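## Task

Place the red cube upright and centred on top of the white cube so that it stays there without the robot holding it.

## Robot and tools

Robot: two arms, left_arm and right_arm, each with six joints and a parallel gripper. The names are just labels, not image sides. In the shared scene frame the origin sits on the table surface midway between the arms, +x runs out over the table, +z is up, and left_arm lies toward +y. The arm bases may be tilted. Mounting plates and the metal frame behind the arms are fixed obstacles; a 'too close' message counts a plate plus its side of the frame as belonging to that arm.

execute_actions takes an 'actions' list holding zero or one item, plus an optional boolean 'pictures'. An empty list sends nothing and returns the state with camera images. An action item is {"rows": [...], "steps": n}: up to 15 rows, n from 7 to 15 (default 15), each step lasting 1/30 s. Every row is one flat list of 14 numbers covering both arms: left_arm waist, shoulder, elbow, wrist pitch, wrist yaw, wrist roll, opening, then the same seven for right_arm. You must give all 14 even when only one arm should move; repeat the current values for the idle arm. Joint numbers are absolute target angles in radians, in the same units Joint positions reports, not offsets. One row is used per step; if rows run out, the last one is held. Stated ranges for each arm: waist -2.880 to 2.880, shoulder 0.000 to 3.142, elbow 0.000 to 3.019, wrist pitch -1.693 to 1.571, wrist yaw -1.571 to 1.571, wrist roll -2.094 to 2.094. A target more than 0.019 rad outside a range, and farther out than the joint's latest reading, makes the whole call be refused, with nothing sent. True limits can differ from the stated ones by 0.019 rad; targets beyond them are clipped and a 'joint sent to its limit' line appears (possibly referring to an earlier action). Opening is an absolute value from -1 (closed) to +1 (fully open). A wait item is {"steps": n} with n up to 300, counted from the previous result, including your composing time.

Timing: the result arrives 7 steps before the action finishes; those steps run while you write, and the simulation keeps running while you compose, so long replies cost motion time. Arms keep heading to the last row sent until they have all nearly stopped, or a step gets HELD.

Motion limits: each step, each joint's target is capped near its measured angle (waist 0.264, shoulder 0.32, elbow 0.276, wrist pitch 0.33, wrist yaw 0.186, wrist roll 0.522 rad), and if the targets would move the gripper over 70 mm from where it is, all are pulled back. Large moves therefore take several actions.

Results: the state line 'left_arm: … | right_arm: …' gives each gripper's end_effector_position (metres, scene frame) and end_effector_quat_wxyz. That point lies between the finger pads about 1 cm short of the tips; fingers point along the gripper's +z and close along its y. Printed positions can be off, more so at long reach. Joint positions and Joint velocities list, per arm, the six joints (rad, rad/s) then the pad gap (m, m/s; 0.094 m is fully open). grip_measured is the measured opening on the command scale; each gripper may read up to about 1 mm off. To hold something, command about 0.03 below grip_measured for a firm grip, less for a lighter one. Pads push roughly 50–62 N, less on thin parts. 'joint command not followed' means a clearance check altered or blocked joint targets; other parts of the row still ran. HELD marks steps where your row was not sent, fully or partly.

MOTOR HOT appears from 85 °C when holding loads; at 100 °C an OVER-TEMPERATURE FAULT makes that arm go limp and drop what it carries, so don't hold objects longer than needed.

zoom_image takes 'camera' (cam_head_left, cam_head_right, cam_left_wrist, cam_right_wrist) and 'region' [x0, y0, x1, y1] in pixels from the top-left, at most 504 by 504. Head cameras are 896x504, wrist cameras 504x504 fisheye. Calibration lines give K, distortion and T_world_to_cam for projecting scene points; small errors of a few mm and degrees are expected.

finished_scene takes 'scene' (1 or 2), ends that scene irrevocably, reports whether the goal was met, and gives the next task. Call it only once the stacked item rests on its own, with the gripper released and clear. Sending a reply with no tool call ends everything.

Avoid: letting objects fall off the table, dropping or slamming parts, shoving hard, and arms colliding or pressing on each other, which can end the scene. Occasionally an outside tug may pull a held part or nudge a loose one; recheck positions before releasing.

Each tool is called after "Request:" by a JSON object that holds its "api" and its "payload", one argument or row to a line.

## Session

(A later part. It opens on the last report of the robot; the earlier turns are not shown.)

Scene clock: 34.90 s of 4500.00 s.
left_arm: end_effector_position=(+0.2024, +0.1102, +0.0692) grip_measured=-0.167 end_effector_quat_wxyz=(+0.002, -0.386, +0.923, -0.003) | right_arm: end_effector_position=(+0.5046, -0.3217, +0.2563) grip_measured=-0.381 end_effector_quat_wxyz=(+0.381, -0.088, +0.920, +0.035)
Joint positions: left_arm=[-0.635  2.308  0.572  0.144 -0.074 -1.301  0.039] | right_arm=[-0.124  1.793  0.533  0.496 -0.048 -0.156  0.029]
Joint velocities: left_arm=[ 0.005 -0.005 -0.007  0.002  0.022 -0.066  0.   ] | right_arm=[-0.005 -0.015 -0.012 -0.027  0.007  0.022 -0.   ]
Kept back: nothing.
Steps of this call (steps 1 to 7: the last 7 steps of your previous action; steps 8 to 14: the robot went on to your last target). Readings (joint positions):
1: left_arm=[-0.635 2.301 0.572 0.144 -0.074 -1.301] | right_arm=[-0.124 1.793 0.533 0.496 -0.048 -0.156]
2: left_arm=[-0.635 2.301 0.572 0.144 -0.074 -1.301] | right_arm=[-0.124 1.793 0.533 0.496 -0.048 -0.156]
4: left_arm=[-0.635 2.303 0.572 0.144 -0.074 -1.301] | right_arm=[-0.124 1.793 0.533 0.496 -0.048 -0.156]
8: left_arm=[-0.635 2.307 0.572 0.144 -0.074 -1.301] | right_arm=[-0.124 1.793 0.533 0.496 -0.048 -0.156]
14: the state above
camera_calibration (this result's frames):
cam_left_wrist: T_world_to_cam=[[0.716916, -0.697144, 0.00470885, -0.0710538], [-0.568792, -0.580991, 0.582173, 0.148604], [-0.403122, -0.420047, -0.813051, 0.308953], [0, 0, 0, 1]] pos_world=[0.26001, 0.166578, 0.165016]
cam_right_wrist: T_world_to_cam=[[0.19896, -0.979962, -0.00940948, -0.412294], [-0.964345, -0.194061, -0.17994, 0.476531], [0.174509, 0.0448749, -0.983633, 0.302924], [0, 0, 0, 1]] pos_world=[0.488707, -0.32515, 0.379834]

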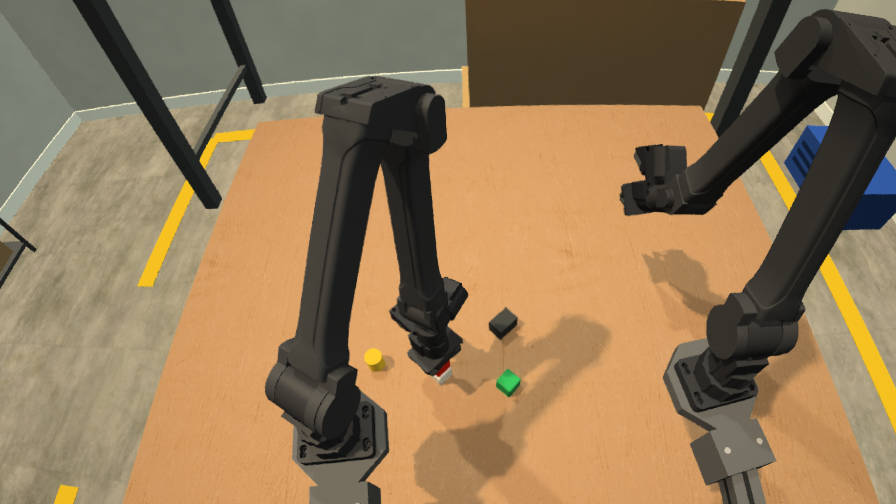

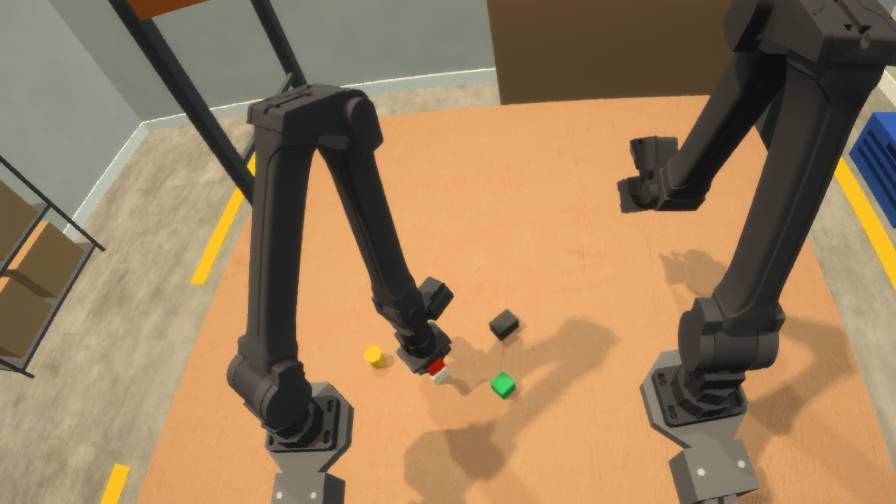

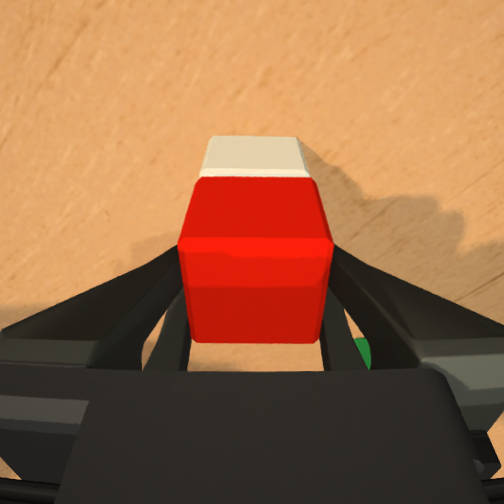

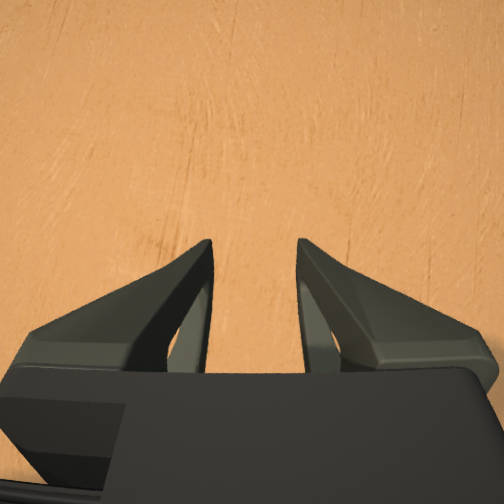

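Request:
{"api": "execute_actions", "payload": {
  "actions": [
    {"rows": [[-0.643,2.3235,0.570,0.153,-0.069,-1.293,-0.198,-0.124,1.793,0.533,0.496,-0.048,-0.156,-0.381],[-0.643,2.325,0.570,0.159,-0.068,-1.293,-0.198,-0.124,1.793,0.533,0.496,-0.048,-0.156,-0.381],[-0.643,2.3267,0.570,0.162,-0.067,-1.293,-0.198,-0.124,1.793,0.533,0.496,-0.048,-0.156,-0.381],[-0.643,2.3284,0.570,0.165,-0.066,-1.293,-0.198,-0.124,1.793,0.533,0.496,-0.048,-0.156,-0.381],[-0.643,2.3301,0.570,0.1675,-0.065,-1.293,-0.198,-0.124,1.793,0.533,0.496,-0.048,-0.156,-0.381],[-0.643,2.3318,0.570,0.170,-0.064,-1.293,-0.198,-0.124,1.793,0.533,0.496,-0.048,-0.156,-0.381],[-0.643,2.3335,0.570,0.1725,-0.064,-1.293,-0.198,-0.124,1.793,0.533,0.496,-0.048,-0.156,-0.381],[-0.643,2.3352,0.570,0.175,-0.064,-1.293,-0.198,-0.124,1.793,0.533,0.496,-0.048,-0.156,-0.381],[-0.643,2.3369,0.570,0.1775,-0.064,-1.293,-0.198,-0.124,1.793,0.533,0.496,-0.048,-0.156,-0.381],[-0.643,2.3385,0.570,0.180,-0.064,-1.293,-0.198,-0.124,1.793,0.533,0.496,-0.048,-0.156,-0.381],[-0.643,2.340,0.570,0.1825,-0.064,-1.293,-0.198,-0.124,1.793,0.533,0.496,-0.048,-0.156,-0.381],[-0.643,2.341,0.570,0.184,-0.064,-1.293,-0.198,-0.124,1.793,0.533,0.496,-0.048,-0.156,-0.381],[-0.643,2.341,0.570,0.185,-0.064,-1.293,-0.198,-0.124,1.793,0.533,0.496,-0.048,-0.156,-0.381]], "steps": 14}
  ]
}}

Request:
{"api": "execute_actions", "payload": {
  "actions": [
    {"steps": 14}
  ],
  "pictures": true
}}

Request:
{"api": "zoom_image", "payload": {
  "camera": "cam_left_wrist",
  "region": [170, 110, 340, 260]
}}

Scene clock: 38.00 s of 4500.00 s.
left_arm: end_effector_position=(+0.2021, +0.1092, +0.0678) grip_measured=-0.167 end_effector_quat_wxyz=(+0.001, -0.386, +0.922, -0.006) | right_arm: end_effector_position=(+0.5046, -0.3217, +0.2563) grip_measured=-0.381 end_effector_quat_wxyz=(+0.381, -0.088, +0.920, +0.035)
Joint positions: left_arm=[-0.635  2.313  0.572  0.153 -0.069 -1.301  0.039] | right_arm=[-0.124  1.793  0.533  0.496 -0.048 -0.156  0.029]
Joint velocities: left_arm=[0.005 0.054 0.002 0.081 0.007 0.037 0.   ] | right_arm=[ 0.005 -0.005  0.012 -0.002 -0.081 -0.051  0.001]
Steps of this call (steps 1 to 15: the robot went on to your last target; steps 16 to 86: nothing new was sent; steps 87 to 93: the first 7 steps of this action). Readings (joint positions):
87: left_arm=[-0.635 2.308 0.572 0.144 -0.074 -1.301] | right_arm=[-0.124 1.793 0.533 0.496 -0.048 -0.156]
88: left_arm=[-0.635 2.308 0.572 0.144 -0.074 -1.301] | right_arm=[-0.124 1.793 0.533 0.496 -0.048 -0.156]
90: left_arm=[-0.635 2.309 0.572 0.146 -0.072 -1.301] | right_arm=[-0.124 1.793 0.533 0.496 -0.048 -0.156]
93: the state above

Scene clock: 38.47 s of 4500.00 s.
left_arm: end_effector_position=(+0.2009, +0.1095, +0.0645) grip_measured=-0.167 end_effector_quat_wxyz=(+0.002, -0.386, +0.922, -0.007) | right_arm: end_effector_position=(+0.5046, -0.3217, +0.2563) grip_measured=-0.381 end_effector_quat_wxyz=(+0.381, -0.088, +0.920, +0.035)
Joint positions: left_arm=[-0.635  2.327  0.572  0.17  -0.069 -1.301  0.039] | right_arm=[-0.124  1.793  0.533  0.496 -0.048 -0.156  0.029]
Joint velocities: left_arm=[-0.015 -0.015  0.017  0.002  0.007 -0.081  0.001] | right_arm=[ 0.005  0.005  0.002 -0.022 -0.051 -0.037 -0.002]
Kept back: nothing.
Steps of this call (steps 1 to 7: the last 7 steps of your previous action; steps 8 to 14: the robot went on to your last target). Readings (joint positions):
1: left_arm=[-0.635 2.315 0.572 0.155 -0.069 -1.301] | right_arm=[-0.124 1.793 0.533 0.496 -0.048 -0.156]
2: left_arm=[-0.635 2.318 0.572 0.158 -0.069 -1.301] | right_arm=[-0.124 1.793 0.533 0.496 -0.048 -0.156]
4: left_arm=[-0.635 2.322 0.572 0.163 -0.069 -1.301] | right_arm=[-0.124 1.793 0.533 0.496 -0.048 -0.156]
8: left_arm=[-0.635 2.327 0.572 0.168 -0.069 -1.301] | right_arm=[-0.124 1.793 0.533 0.496 -0.048 -0.156]
14: the state above
camera_calibration (this result's frames):
cam_left_wrist: T_world_to_cam=[[0.717202, -0.696747, 0.0128101, -0.071046], [-0.570396, -0.576384, 0.585175, 0.149722], [-0.400336, -0.426996, -0.810806, 0.304268], [0, 0, 0, 1]] pos_world=[0.258165, 0.166717, 0.159999]
cam_right_wrist: T_world_to_cam=[[0.19896, -0.979962, -0.00940948, -0.412294], [-0.964345, -0.194061, -0.17994, 0.476531], [0.174509, 0.0448749, -0.983633, 0.302924], [0, 0, 0, 1]] pos_world=[0.488707, -0.32515, 0.379834]

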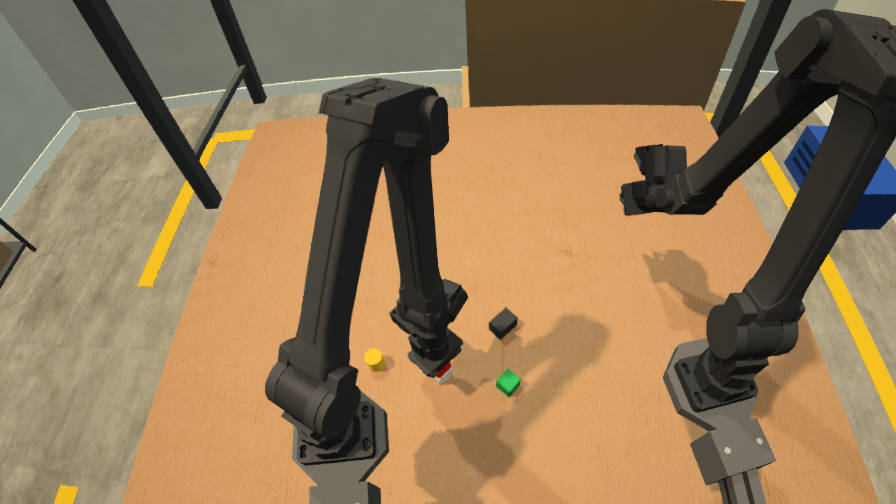

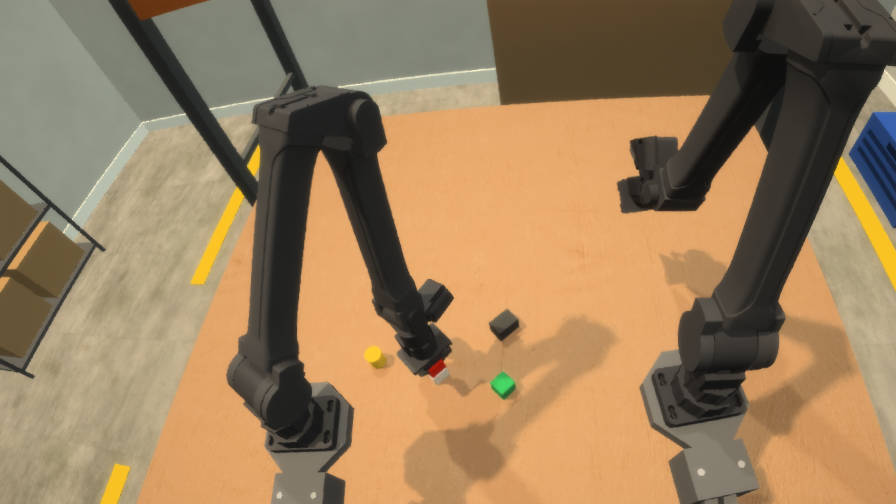

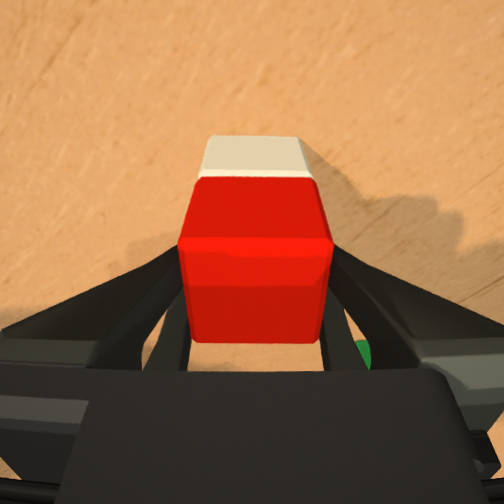

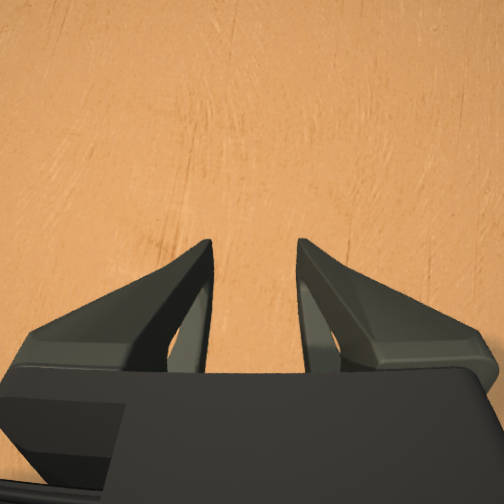

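Region (170, 110, 340, 260) of cam_left_wrist's 504x504 image, scaled by 2.965, with more detail than that image has; it fills the top 445 rows of this view, and the rest is white.

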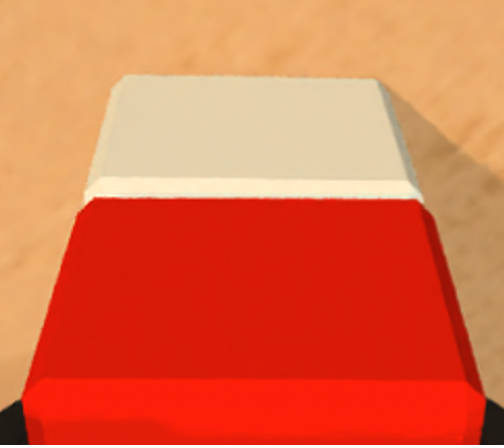

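Request:
{"api": "execute_actions", "payload": {
  "actions": [
    {"rows": [[-0.643,2.342,0.570,0.186,-0.064,-1.293,-0.198,-0.124,1.793,0.533,0.496,-0.048,-0.156,-0.381],[-0.643,2.343,0.570,0.1872,-0.064,-1.293,-0.198,-0.124,1.793,0.533,0.496,-0.048,-0.156,-0.381],[-0.643,2.344,0.570,0.1884,-0.064,-1.293,-0.198,-0.124,1.793,0.533,0.496,-0.048,-0.156,-0.381],[-0.643,2.3445,0.570,0.189,-0.064,-1.293,-0.198,-0.124,1.793,0.533,0.496,-0.048,-0.156,-0.381],[-0.643,2.3445,0.570,0.189,-0.064,-1.293,-0.198,-0.124,1.793,0.533,0.496,-0.048,-0.156,-0.381],[-0.643,2.3445,0.570,0.189,-0.064,-1.293,-0.198,-0.124,1.793,0.533,0.496,-0.048,-0.156,-0.381],[-0.643,2.3445,0.570,0.189,-0.064,-1.293,-0.198,-0.124,1.793,0.533,0.496,-0.048,-0.156,-0.381],[-0.643,2.3445,0.570,0.189,-0.064,-1.293,-0.19,-0.124,1.793,0.533,0.496,-0.048,-0.156,-0.381],[-0.643,2.3445,0.570,0.189,-0.064,-1.293,-0.18,-0.124,1.793,0.533,0.496,-0.048,-0.156,-0.381],[-0.643,2.3445,0.570,0.189,-0.064,-1.293,-0.172,-0.124,1.793,0.533,0.496,-0.048,-0.156,-0.381],[-0.643,2.3445,0.570,0.189,-0.064,-1.293,-0.165,-0.124,1.793,0.533,0.496,-0.048,-0.156,-0.381],[-0.643,2.3445,0.570,0.189,-0.064,-1.293,-0.15,-0.124,1.793,0.533,0.496,-0.048,-0.156,-0.381],[-0.643,2.3445,0.570,0.189,-0.064,-1.293,-0.12,-0.124,1.793,0.533,0.496,-0.048,-0.156,-0.381],[-0.643,2.3445,0.570,0.189,-0.064,-1.293,-0.07,-0.124,1.793,0.533,0.496,-0.048,-0.156,-0.381],[-0.643,2.3445,0.570,0.189,-0.064,-1.293,0.0,-0.124,1.793,0.533,0.496,-0.048,-0.156,-0.381]], "steps": 15}
  ]
}}

Request:
{"api": "execute_actions", "payload": {
  "actions": [
    {"rows": [[-0.643,2.340,0.570,0.185,-0.064,-1.293,0.1,-0.124,1.793,0.533,0.496,-0.048,-0.156,-0.381],[-0.643,2.336,0.570,0.180,-0.064,-1.293,0.2,-0.124,1.793,0.533,0.496,-0.048,-0.156,-0.381],[-0.643,2.333,0.570,0.176,-0.064,-1.293,0.3,-0.124,1.793,0.533,0.496,-0.048,-0.156,-0.381],[-0.643,2.333,0.570,0.174,-0.064,-1.293,0.4,-0.124,1.793,0.533,0.496,-0.048,-0.156,-0.381],[-0.643,2.333,0.570,0.174,-0.064,-1.293,0.5,-0.124,1.793,0.533,0.496,-0.048,-0.156,-0.381],[-0.643,2.333,0.570,0.174,-0.064,-1.293,0.6,-0.124,1.793,0.533,0.496,-0.048,-0.156,-0.381]], "steps": 12}
  ],
  "pictures": true
}}

Scene clock: 40.03 s of 4500.00 s.
left_arm: end_effector_position=(+0.2013, +0.1093, +0.0642) grip_measured=-0.167 end_effector_quat_wxyz=(+0.003, -0.386, +0.922, -0.008) | right_arm: end_effector_position=(+0.5046, -0.3217, +0.2563) grip_measured=-0.381 end_effector_quat_wxyz=(+0.381, -0.088, +0.920, +0.035)
Joint positions: left_arm=[-0.635  2.328  0.572  0.173 -0.069 -1.301  0.039] | right_arm=[-0.124  1.793  0.533  0.496 -0.048 -0.156  0.029]
Joint velocities: left_arm=[-0.005 -0.005 -0.002  0.017 -0.037  0.051 -0.   ] | right_arm=[-0.005  0.005  0.017 -0.002  0.037 -0.007 -0.001]
Steps of this call (steps 1 to 30: the robot went on to your last target; steps 31 to 39: nothing new was sent; steps 40 to 47: the first 8 steps of this action). Readings (joint positions):
40: left_arm=[-0.635 2.327 0.572 0.170 -0.069 -1.301] | right_arm=[-0.124 1.793 0.533 0.496 -0.048 -0.156]
41: left_arm=[-0.635 2.327 0.572 0.170 -0.069 -1.301] | right_arm=[-0.124 1.793 0.533 0.496 -0.048 -0.156]
43: left_arm=[-0.635 2.328 0.572 0.171 -0.069 -1.301] | right_arm=[-0.124 1.793 0.533 0.496 -0.048 -0.156]
47: the state above

Scene clock: 40.43 s of 4500.00 s.
left_arm: end_effector_position=(+0.2011, +0.1094, +0.0641) grip_measured=+0.450 end_effector_quat_wxyz=(+0.003, -0.386, +0.922, -0.008) | right_arm: end_effector_position=(+0.5046, -0.3217, +0.2563) grip_measured=-0.381 end_effector_quat_wxyz=(+0.381, -0.088, +0.920, +0.035)
Joint positions: left_arm=[-0.635  2.329  0.572  0.173 -0.069 -1.301  0.068] | right_arm=[-0.124  1.793  0.533  0.496 -0.048 -0.156  0.029]
Joint velocities: left_arm=[ 0.005 -0.005 -0.002 -0.007  0.007 -0.051  0.096] | right_arm=[-0.015  0.015 -0.012 -0.022 -0.022  0.037 -0.001]
Steps of this call (steps 1 to 7: the last 7 steps of your previous action; steps 8 to 12: the first 5 steps of this action). Readings (joint positions):
8: left_arm=[-0.635 2.329 0.572 0.173 -0.069 -1.301] | right_arm=[-0.124 1.793 0.533 0.496 -0.048 -0.156]
9: left_arm=[-0.635 2.329 0.572 0.173 -0.069 -1.301] | right_arm=[-0.124 1.793 0.533 0.496 -0.048 -0.156]
11: left_arm=[-0.635 2.329 0.572 0.173 -0.069 -1.301] | right_arm=[-0.124 1.793 0.533 0.496 -0.048 -0.156]
12: the state above
camera_calibration (this result's frames):
cam_left_wrist: T_world_to_cam=[[0.717278, -0.696633, 0.0146472, -0.0714395], [-0.571287, -0.575922, 0.584761, 0.150124], [-0.398928, -0.427804, -0.811074, 0.303817], [0, 0, 0, 1]] pos_world=[0.258207, 0.166667, 0.159677]
cam_right_wrist: T_world_to_cam=[[0.19896, -0.979962, -0.00940948, -0.412294], [-0.964345, -0.194061, -0.17994, 0.476531], [0.174509, 0.0448749, -0.983633, 0.302924], [0, 0, 0, 1]] pos_world=[0.488707, -0.32515, 0.379834]

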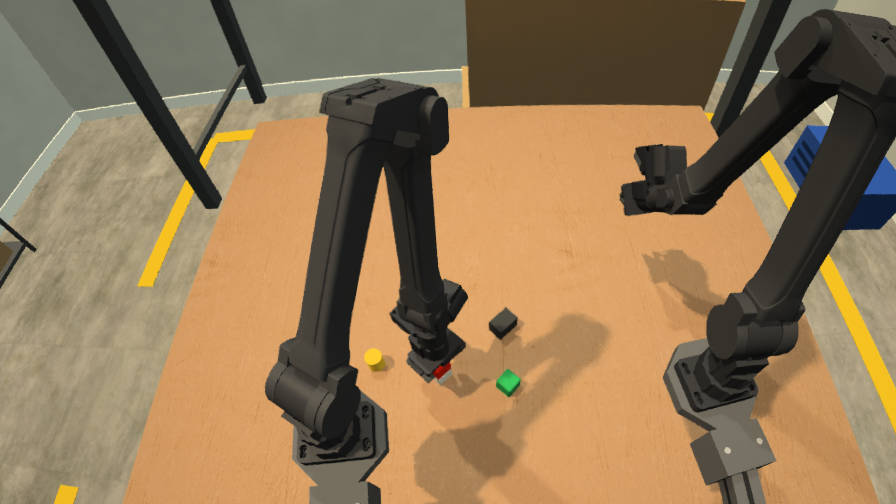

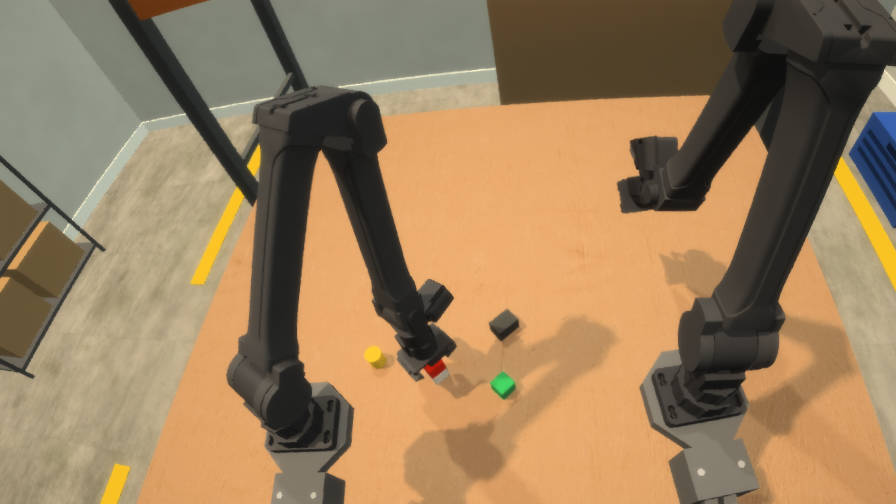

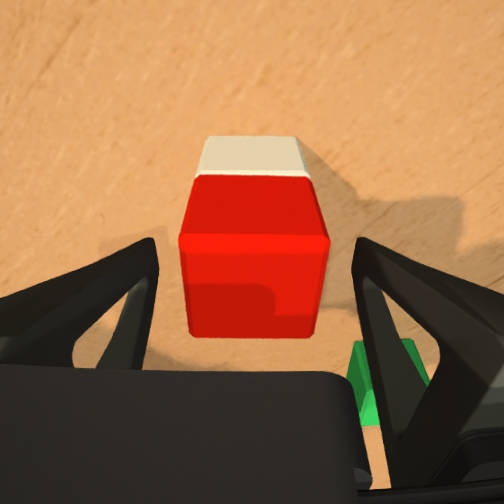

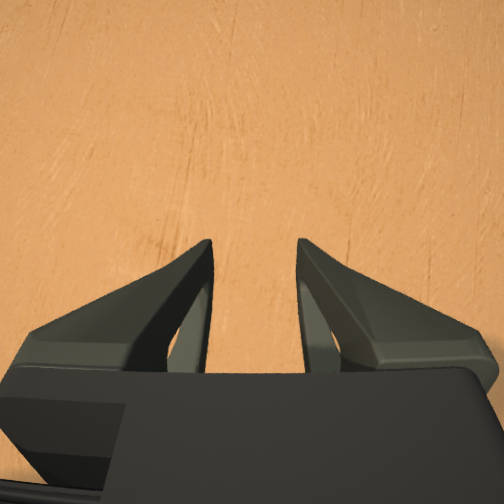

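Request:
{"api": "execute_actions", "payload": {
  "actions": [
    {"rows": [[-0.643,2.322,0.566,0.168,-0.064,-1.293,0.6,-0.124,1.793,0.533,0.496,-0.048,-0.156,-0.381],[-0.643,2.313,0.562,0.162,-0.064,-1.293,0.6,-0.124,1.793,0.533,0.496,-0.048,-0.156,-0.381],[-0.643,2.302,0.560,0.157,-0.064,-1.293,0.6,-0.124,1.793,0.533,0.496,-0.048,-0.156,-0.381],[-0.643,2.289,0.557,0.150,-0.064,-1.293,0.6,-0.124,1.793,0.533,0.496,-0.048,-0.156,-0.381],[-0.643,2.274,0.5535,0.140,-0.064,-1.293,0.6,-0.124,1.793,0.533,0.496,-0.048,-0.156,-0.381],[-0.643,2.257,0.549,0.128,-0.064,-1.293,0.6,-0.124,1.793,0.533,0.496,-0.048,-0.156,-0.381],[-0.643,2.239,0.544,0.114,-0.064,-1.293,0.6,-0.124,1.793,0.533,0.496,-0.048,-0.156,-0.381],[-0.643,2.221,0.539,0.099,-0.064,-1.293,0.6,-0.124,1.793,0.533,0.496,-0.048,-0.156,-0.381],[-0.643,2.203,0.534,0.084,-0.064,-1.293,0.6,-0.124,1.793,0.533,0.496,-0.048,-0.156,-0.381],[-0.643,2.186,0.529,0.069,-0.064,-1.293,0.6,-0.124,1.793,0.533,0.496,-0.048,-0.156,-0.381],[-0.643,2.171,0.525,0.055,-0.064,-1.293,0.6,-0.124,1.793,0.533,0.496,-0.048,-0.156,-0.381],[-0.643,2.158,0.521,0.043,-0.064,-1.293,0.6,-0.124,1.793,0.533,0.496,-0.048,-0.156,-0.381],[-0.643,2.148,0.518,0.033,-0.064,-1.293,0.6,-0.124,1.793,0.533,0.496,-0.048,-0.156,-0.381],[-0.643,2.141,0.516,0.025,-0.064,-1.293,0.6,-0.124,1.793,0.533,0.496,-0.048,-0.156,-0.381],[-0.643,2.137,0.515,0.020,-0.064,-1.293,0.6,-0.124,1.793,0.533,0.496,-0.048,-0.156,-0.381]], "steps": 15}
  ]
}}

Request:
{"api": "execute_actions", "payload": {
  "actions": [
    {"steps": 15}
  ],
  "pictures": true
}}

Scene clock: 41.90 s of 4500.00 s.
left_arm: end_effector_position=(+0.2010, +0.1102, +0.0738) grip_measured=+0.598 end_effector_quat_wxyz=(-0.000, -0.386, +0.923, -0.004) | right_arm: end_effector_position=(+0.5046, -0.3217, +0.2563) grip_measured=-0.381 end_effector_quat_wxyz=(+0.381, -0.088, +0.920, +0.035)
Joint positions: left_arm=[-0.635  2.291  0.562  0.136 -0.069 -1.301  0.075] | right_arm=[-0.124  1.793  0.533  0.496 -0.048 -0.156  0.029]
Joint velocities: left_arm=[-0.015 -0.493 -0.149 -0.354 -0.007 -0.007 -0.001] | right_arm=[-0.005 -0.015 -0.017 -0.002 -0.081  0.007  0.001]
Steps of this call (steps 1 to 7: the last 7 steps of your previous action; steps 8 to 15: the robot went on to your last target; steps 16 to 36: nothing new was sent; steps 37 to 44: the first 8 steps of this action). Readings (joint positions):
37: left_arm=[-0.635 2.329 0.572 0.173 -0.069 -1.301] | right_arm=[-0.124 1.793 0.533 0.496 -0.048 -0.156]
38: left_arm=[-0.635 2.329 0.572 0.173 -0.069 -1.301] | right_arm=[-0.124 1.793 0.533 0.496 -0.048 -0.156]
40: left_arm=[-0.635 2.327 0.572 0.170 -0.069 -1.301] | right_arm=[-0.124 1.793 0.533 0.496 -0.048 -0.156]
44: the state above

Scene clock: 42.40 s of 4500.00 s.
left_arm: end_effector_position=(+0.2047, +0.1113, +0.1111) grip_measured=+0.598 end_effector_quat_wxyz=(+0.002, -0.386, +0.922, -0.006) | right_arm: end_effector_position=(+0.5046, -0.3217, +0.2563) grip_measured=-0.381 end_effector_quat_wxyz=(+0.381, -0.088, +0.920, +0.035)
Joint positions: left_arm=[-0.635  2.143  0.523  0.033 -0.069 -1.301  0.075] | right_arm=[-0.124  1.793  0.533  0.496 -0.048 -0.156  0.029]
Joint velocities: left_arm=[-0.005 -0.005 -0.027 -0.032  0.022 -0.125 -0.   ] | right_arm=[-0.005  0.005 -0.022 -0.007 -0.066  0.022  0.   ]
Kept back: nothing.
Steps of this call (steps 1 to 7: the last 7 steps of your previous action; steps 8 to 15: the robot went on to your last target). Readings (joint positions):
1: left_arm=[-0.635 2.273 0.557 0.123 -0.069 -1.301] | right_arm=[-0.124 1.793 0.533 0.496 -0.048 -0.156]
2: left_arm=[-0.635 2.252 0.551 0.109 -0.069 -1.301] | right_arm=[-0.124 1.793 0.533 0.496 -0.048 -0.156]
4: left_arm=[-0.635 2.209 0.540 0.082 -0.069 -1.301] | right_arm=[-0.124 1.793 0.533 0.496 -0.048 -0.156]
8: left_arm=[-0.635 2.149 0.526 0.043 -0.069 -1.301] | right_arm=[-0.124 1.793 0.533 0.496 -0.048 -0.156]
15: the state above
camera_calibration (this result's frames):
cam_left_wrist: T_world_to_cam=[[0.71714, -0.696837, 0.0113405, -0.0729286], [-0.569684, -0.576753, 0.585505, 0.125525], [-0.401461, -0.42635, -0.810589, 0.344535], [0, 0, 0, 1]] pos_world=[0.262127, 0.16847, 0.206608]
cam_right_wrist: T_world_to_cam=[[0.19896, -0.979962, -0.00940948, -0.412294], [-0.964345, -0.194061, -0.17994, 0.476531], [0.174509, 0.0448749, -0.983633, 0.302924], [0, 0, 0, 1]] pos_world=[0.488707, -0.32515, 0.379834]

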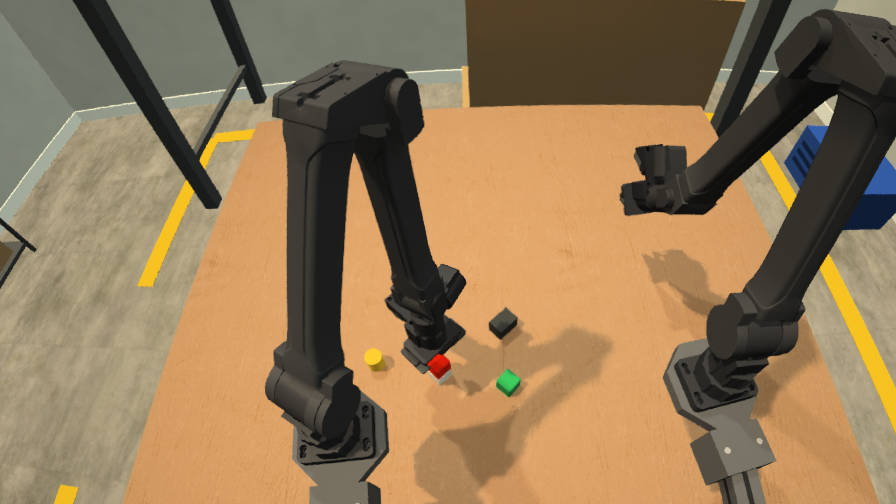

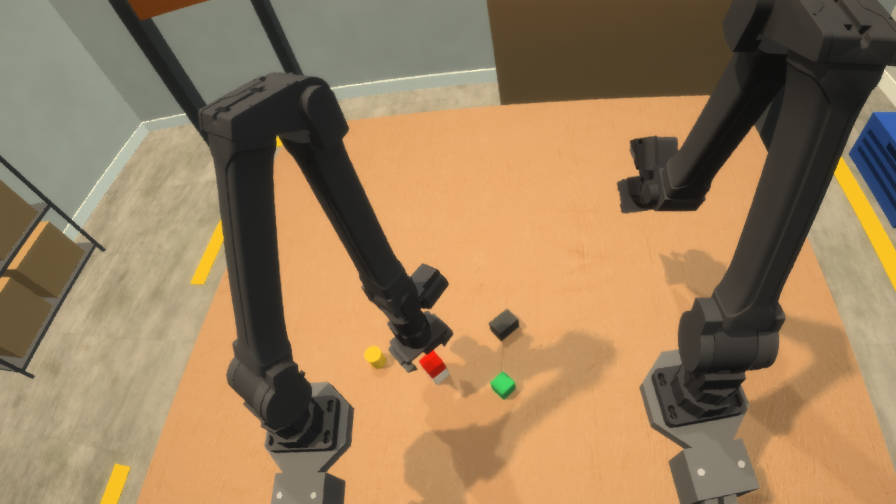

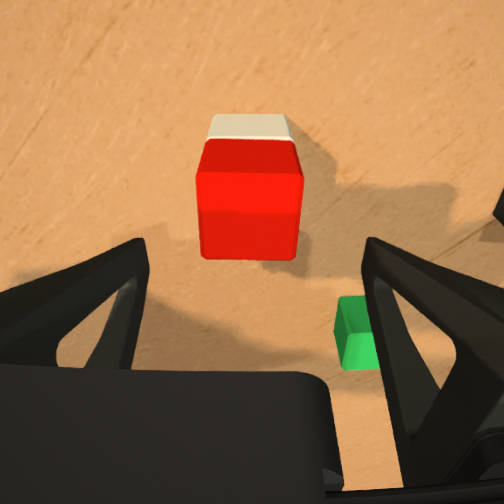

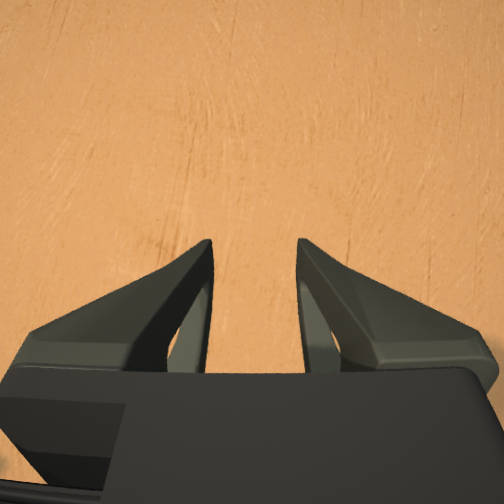

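The red cube is stacked flush on the white cube and the gripper is clear.

Request:
{"api": "finished_scene", "payload": {
  "scene": 2
}}

The scene is finished: the task was done.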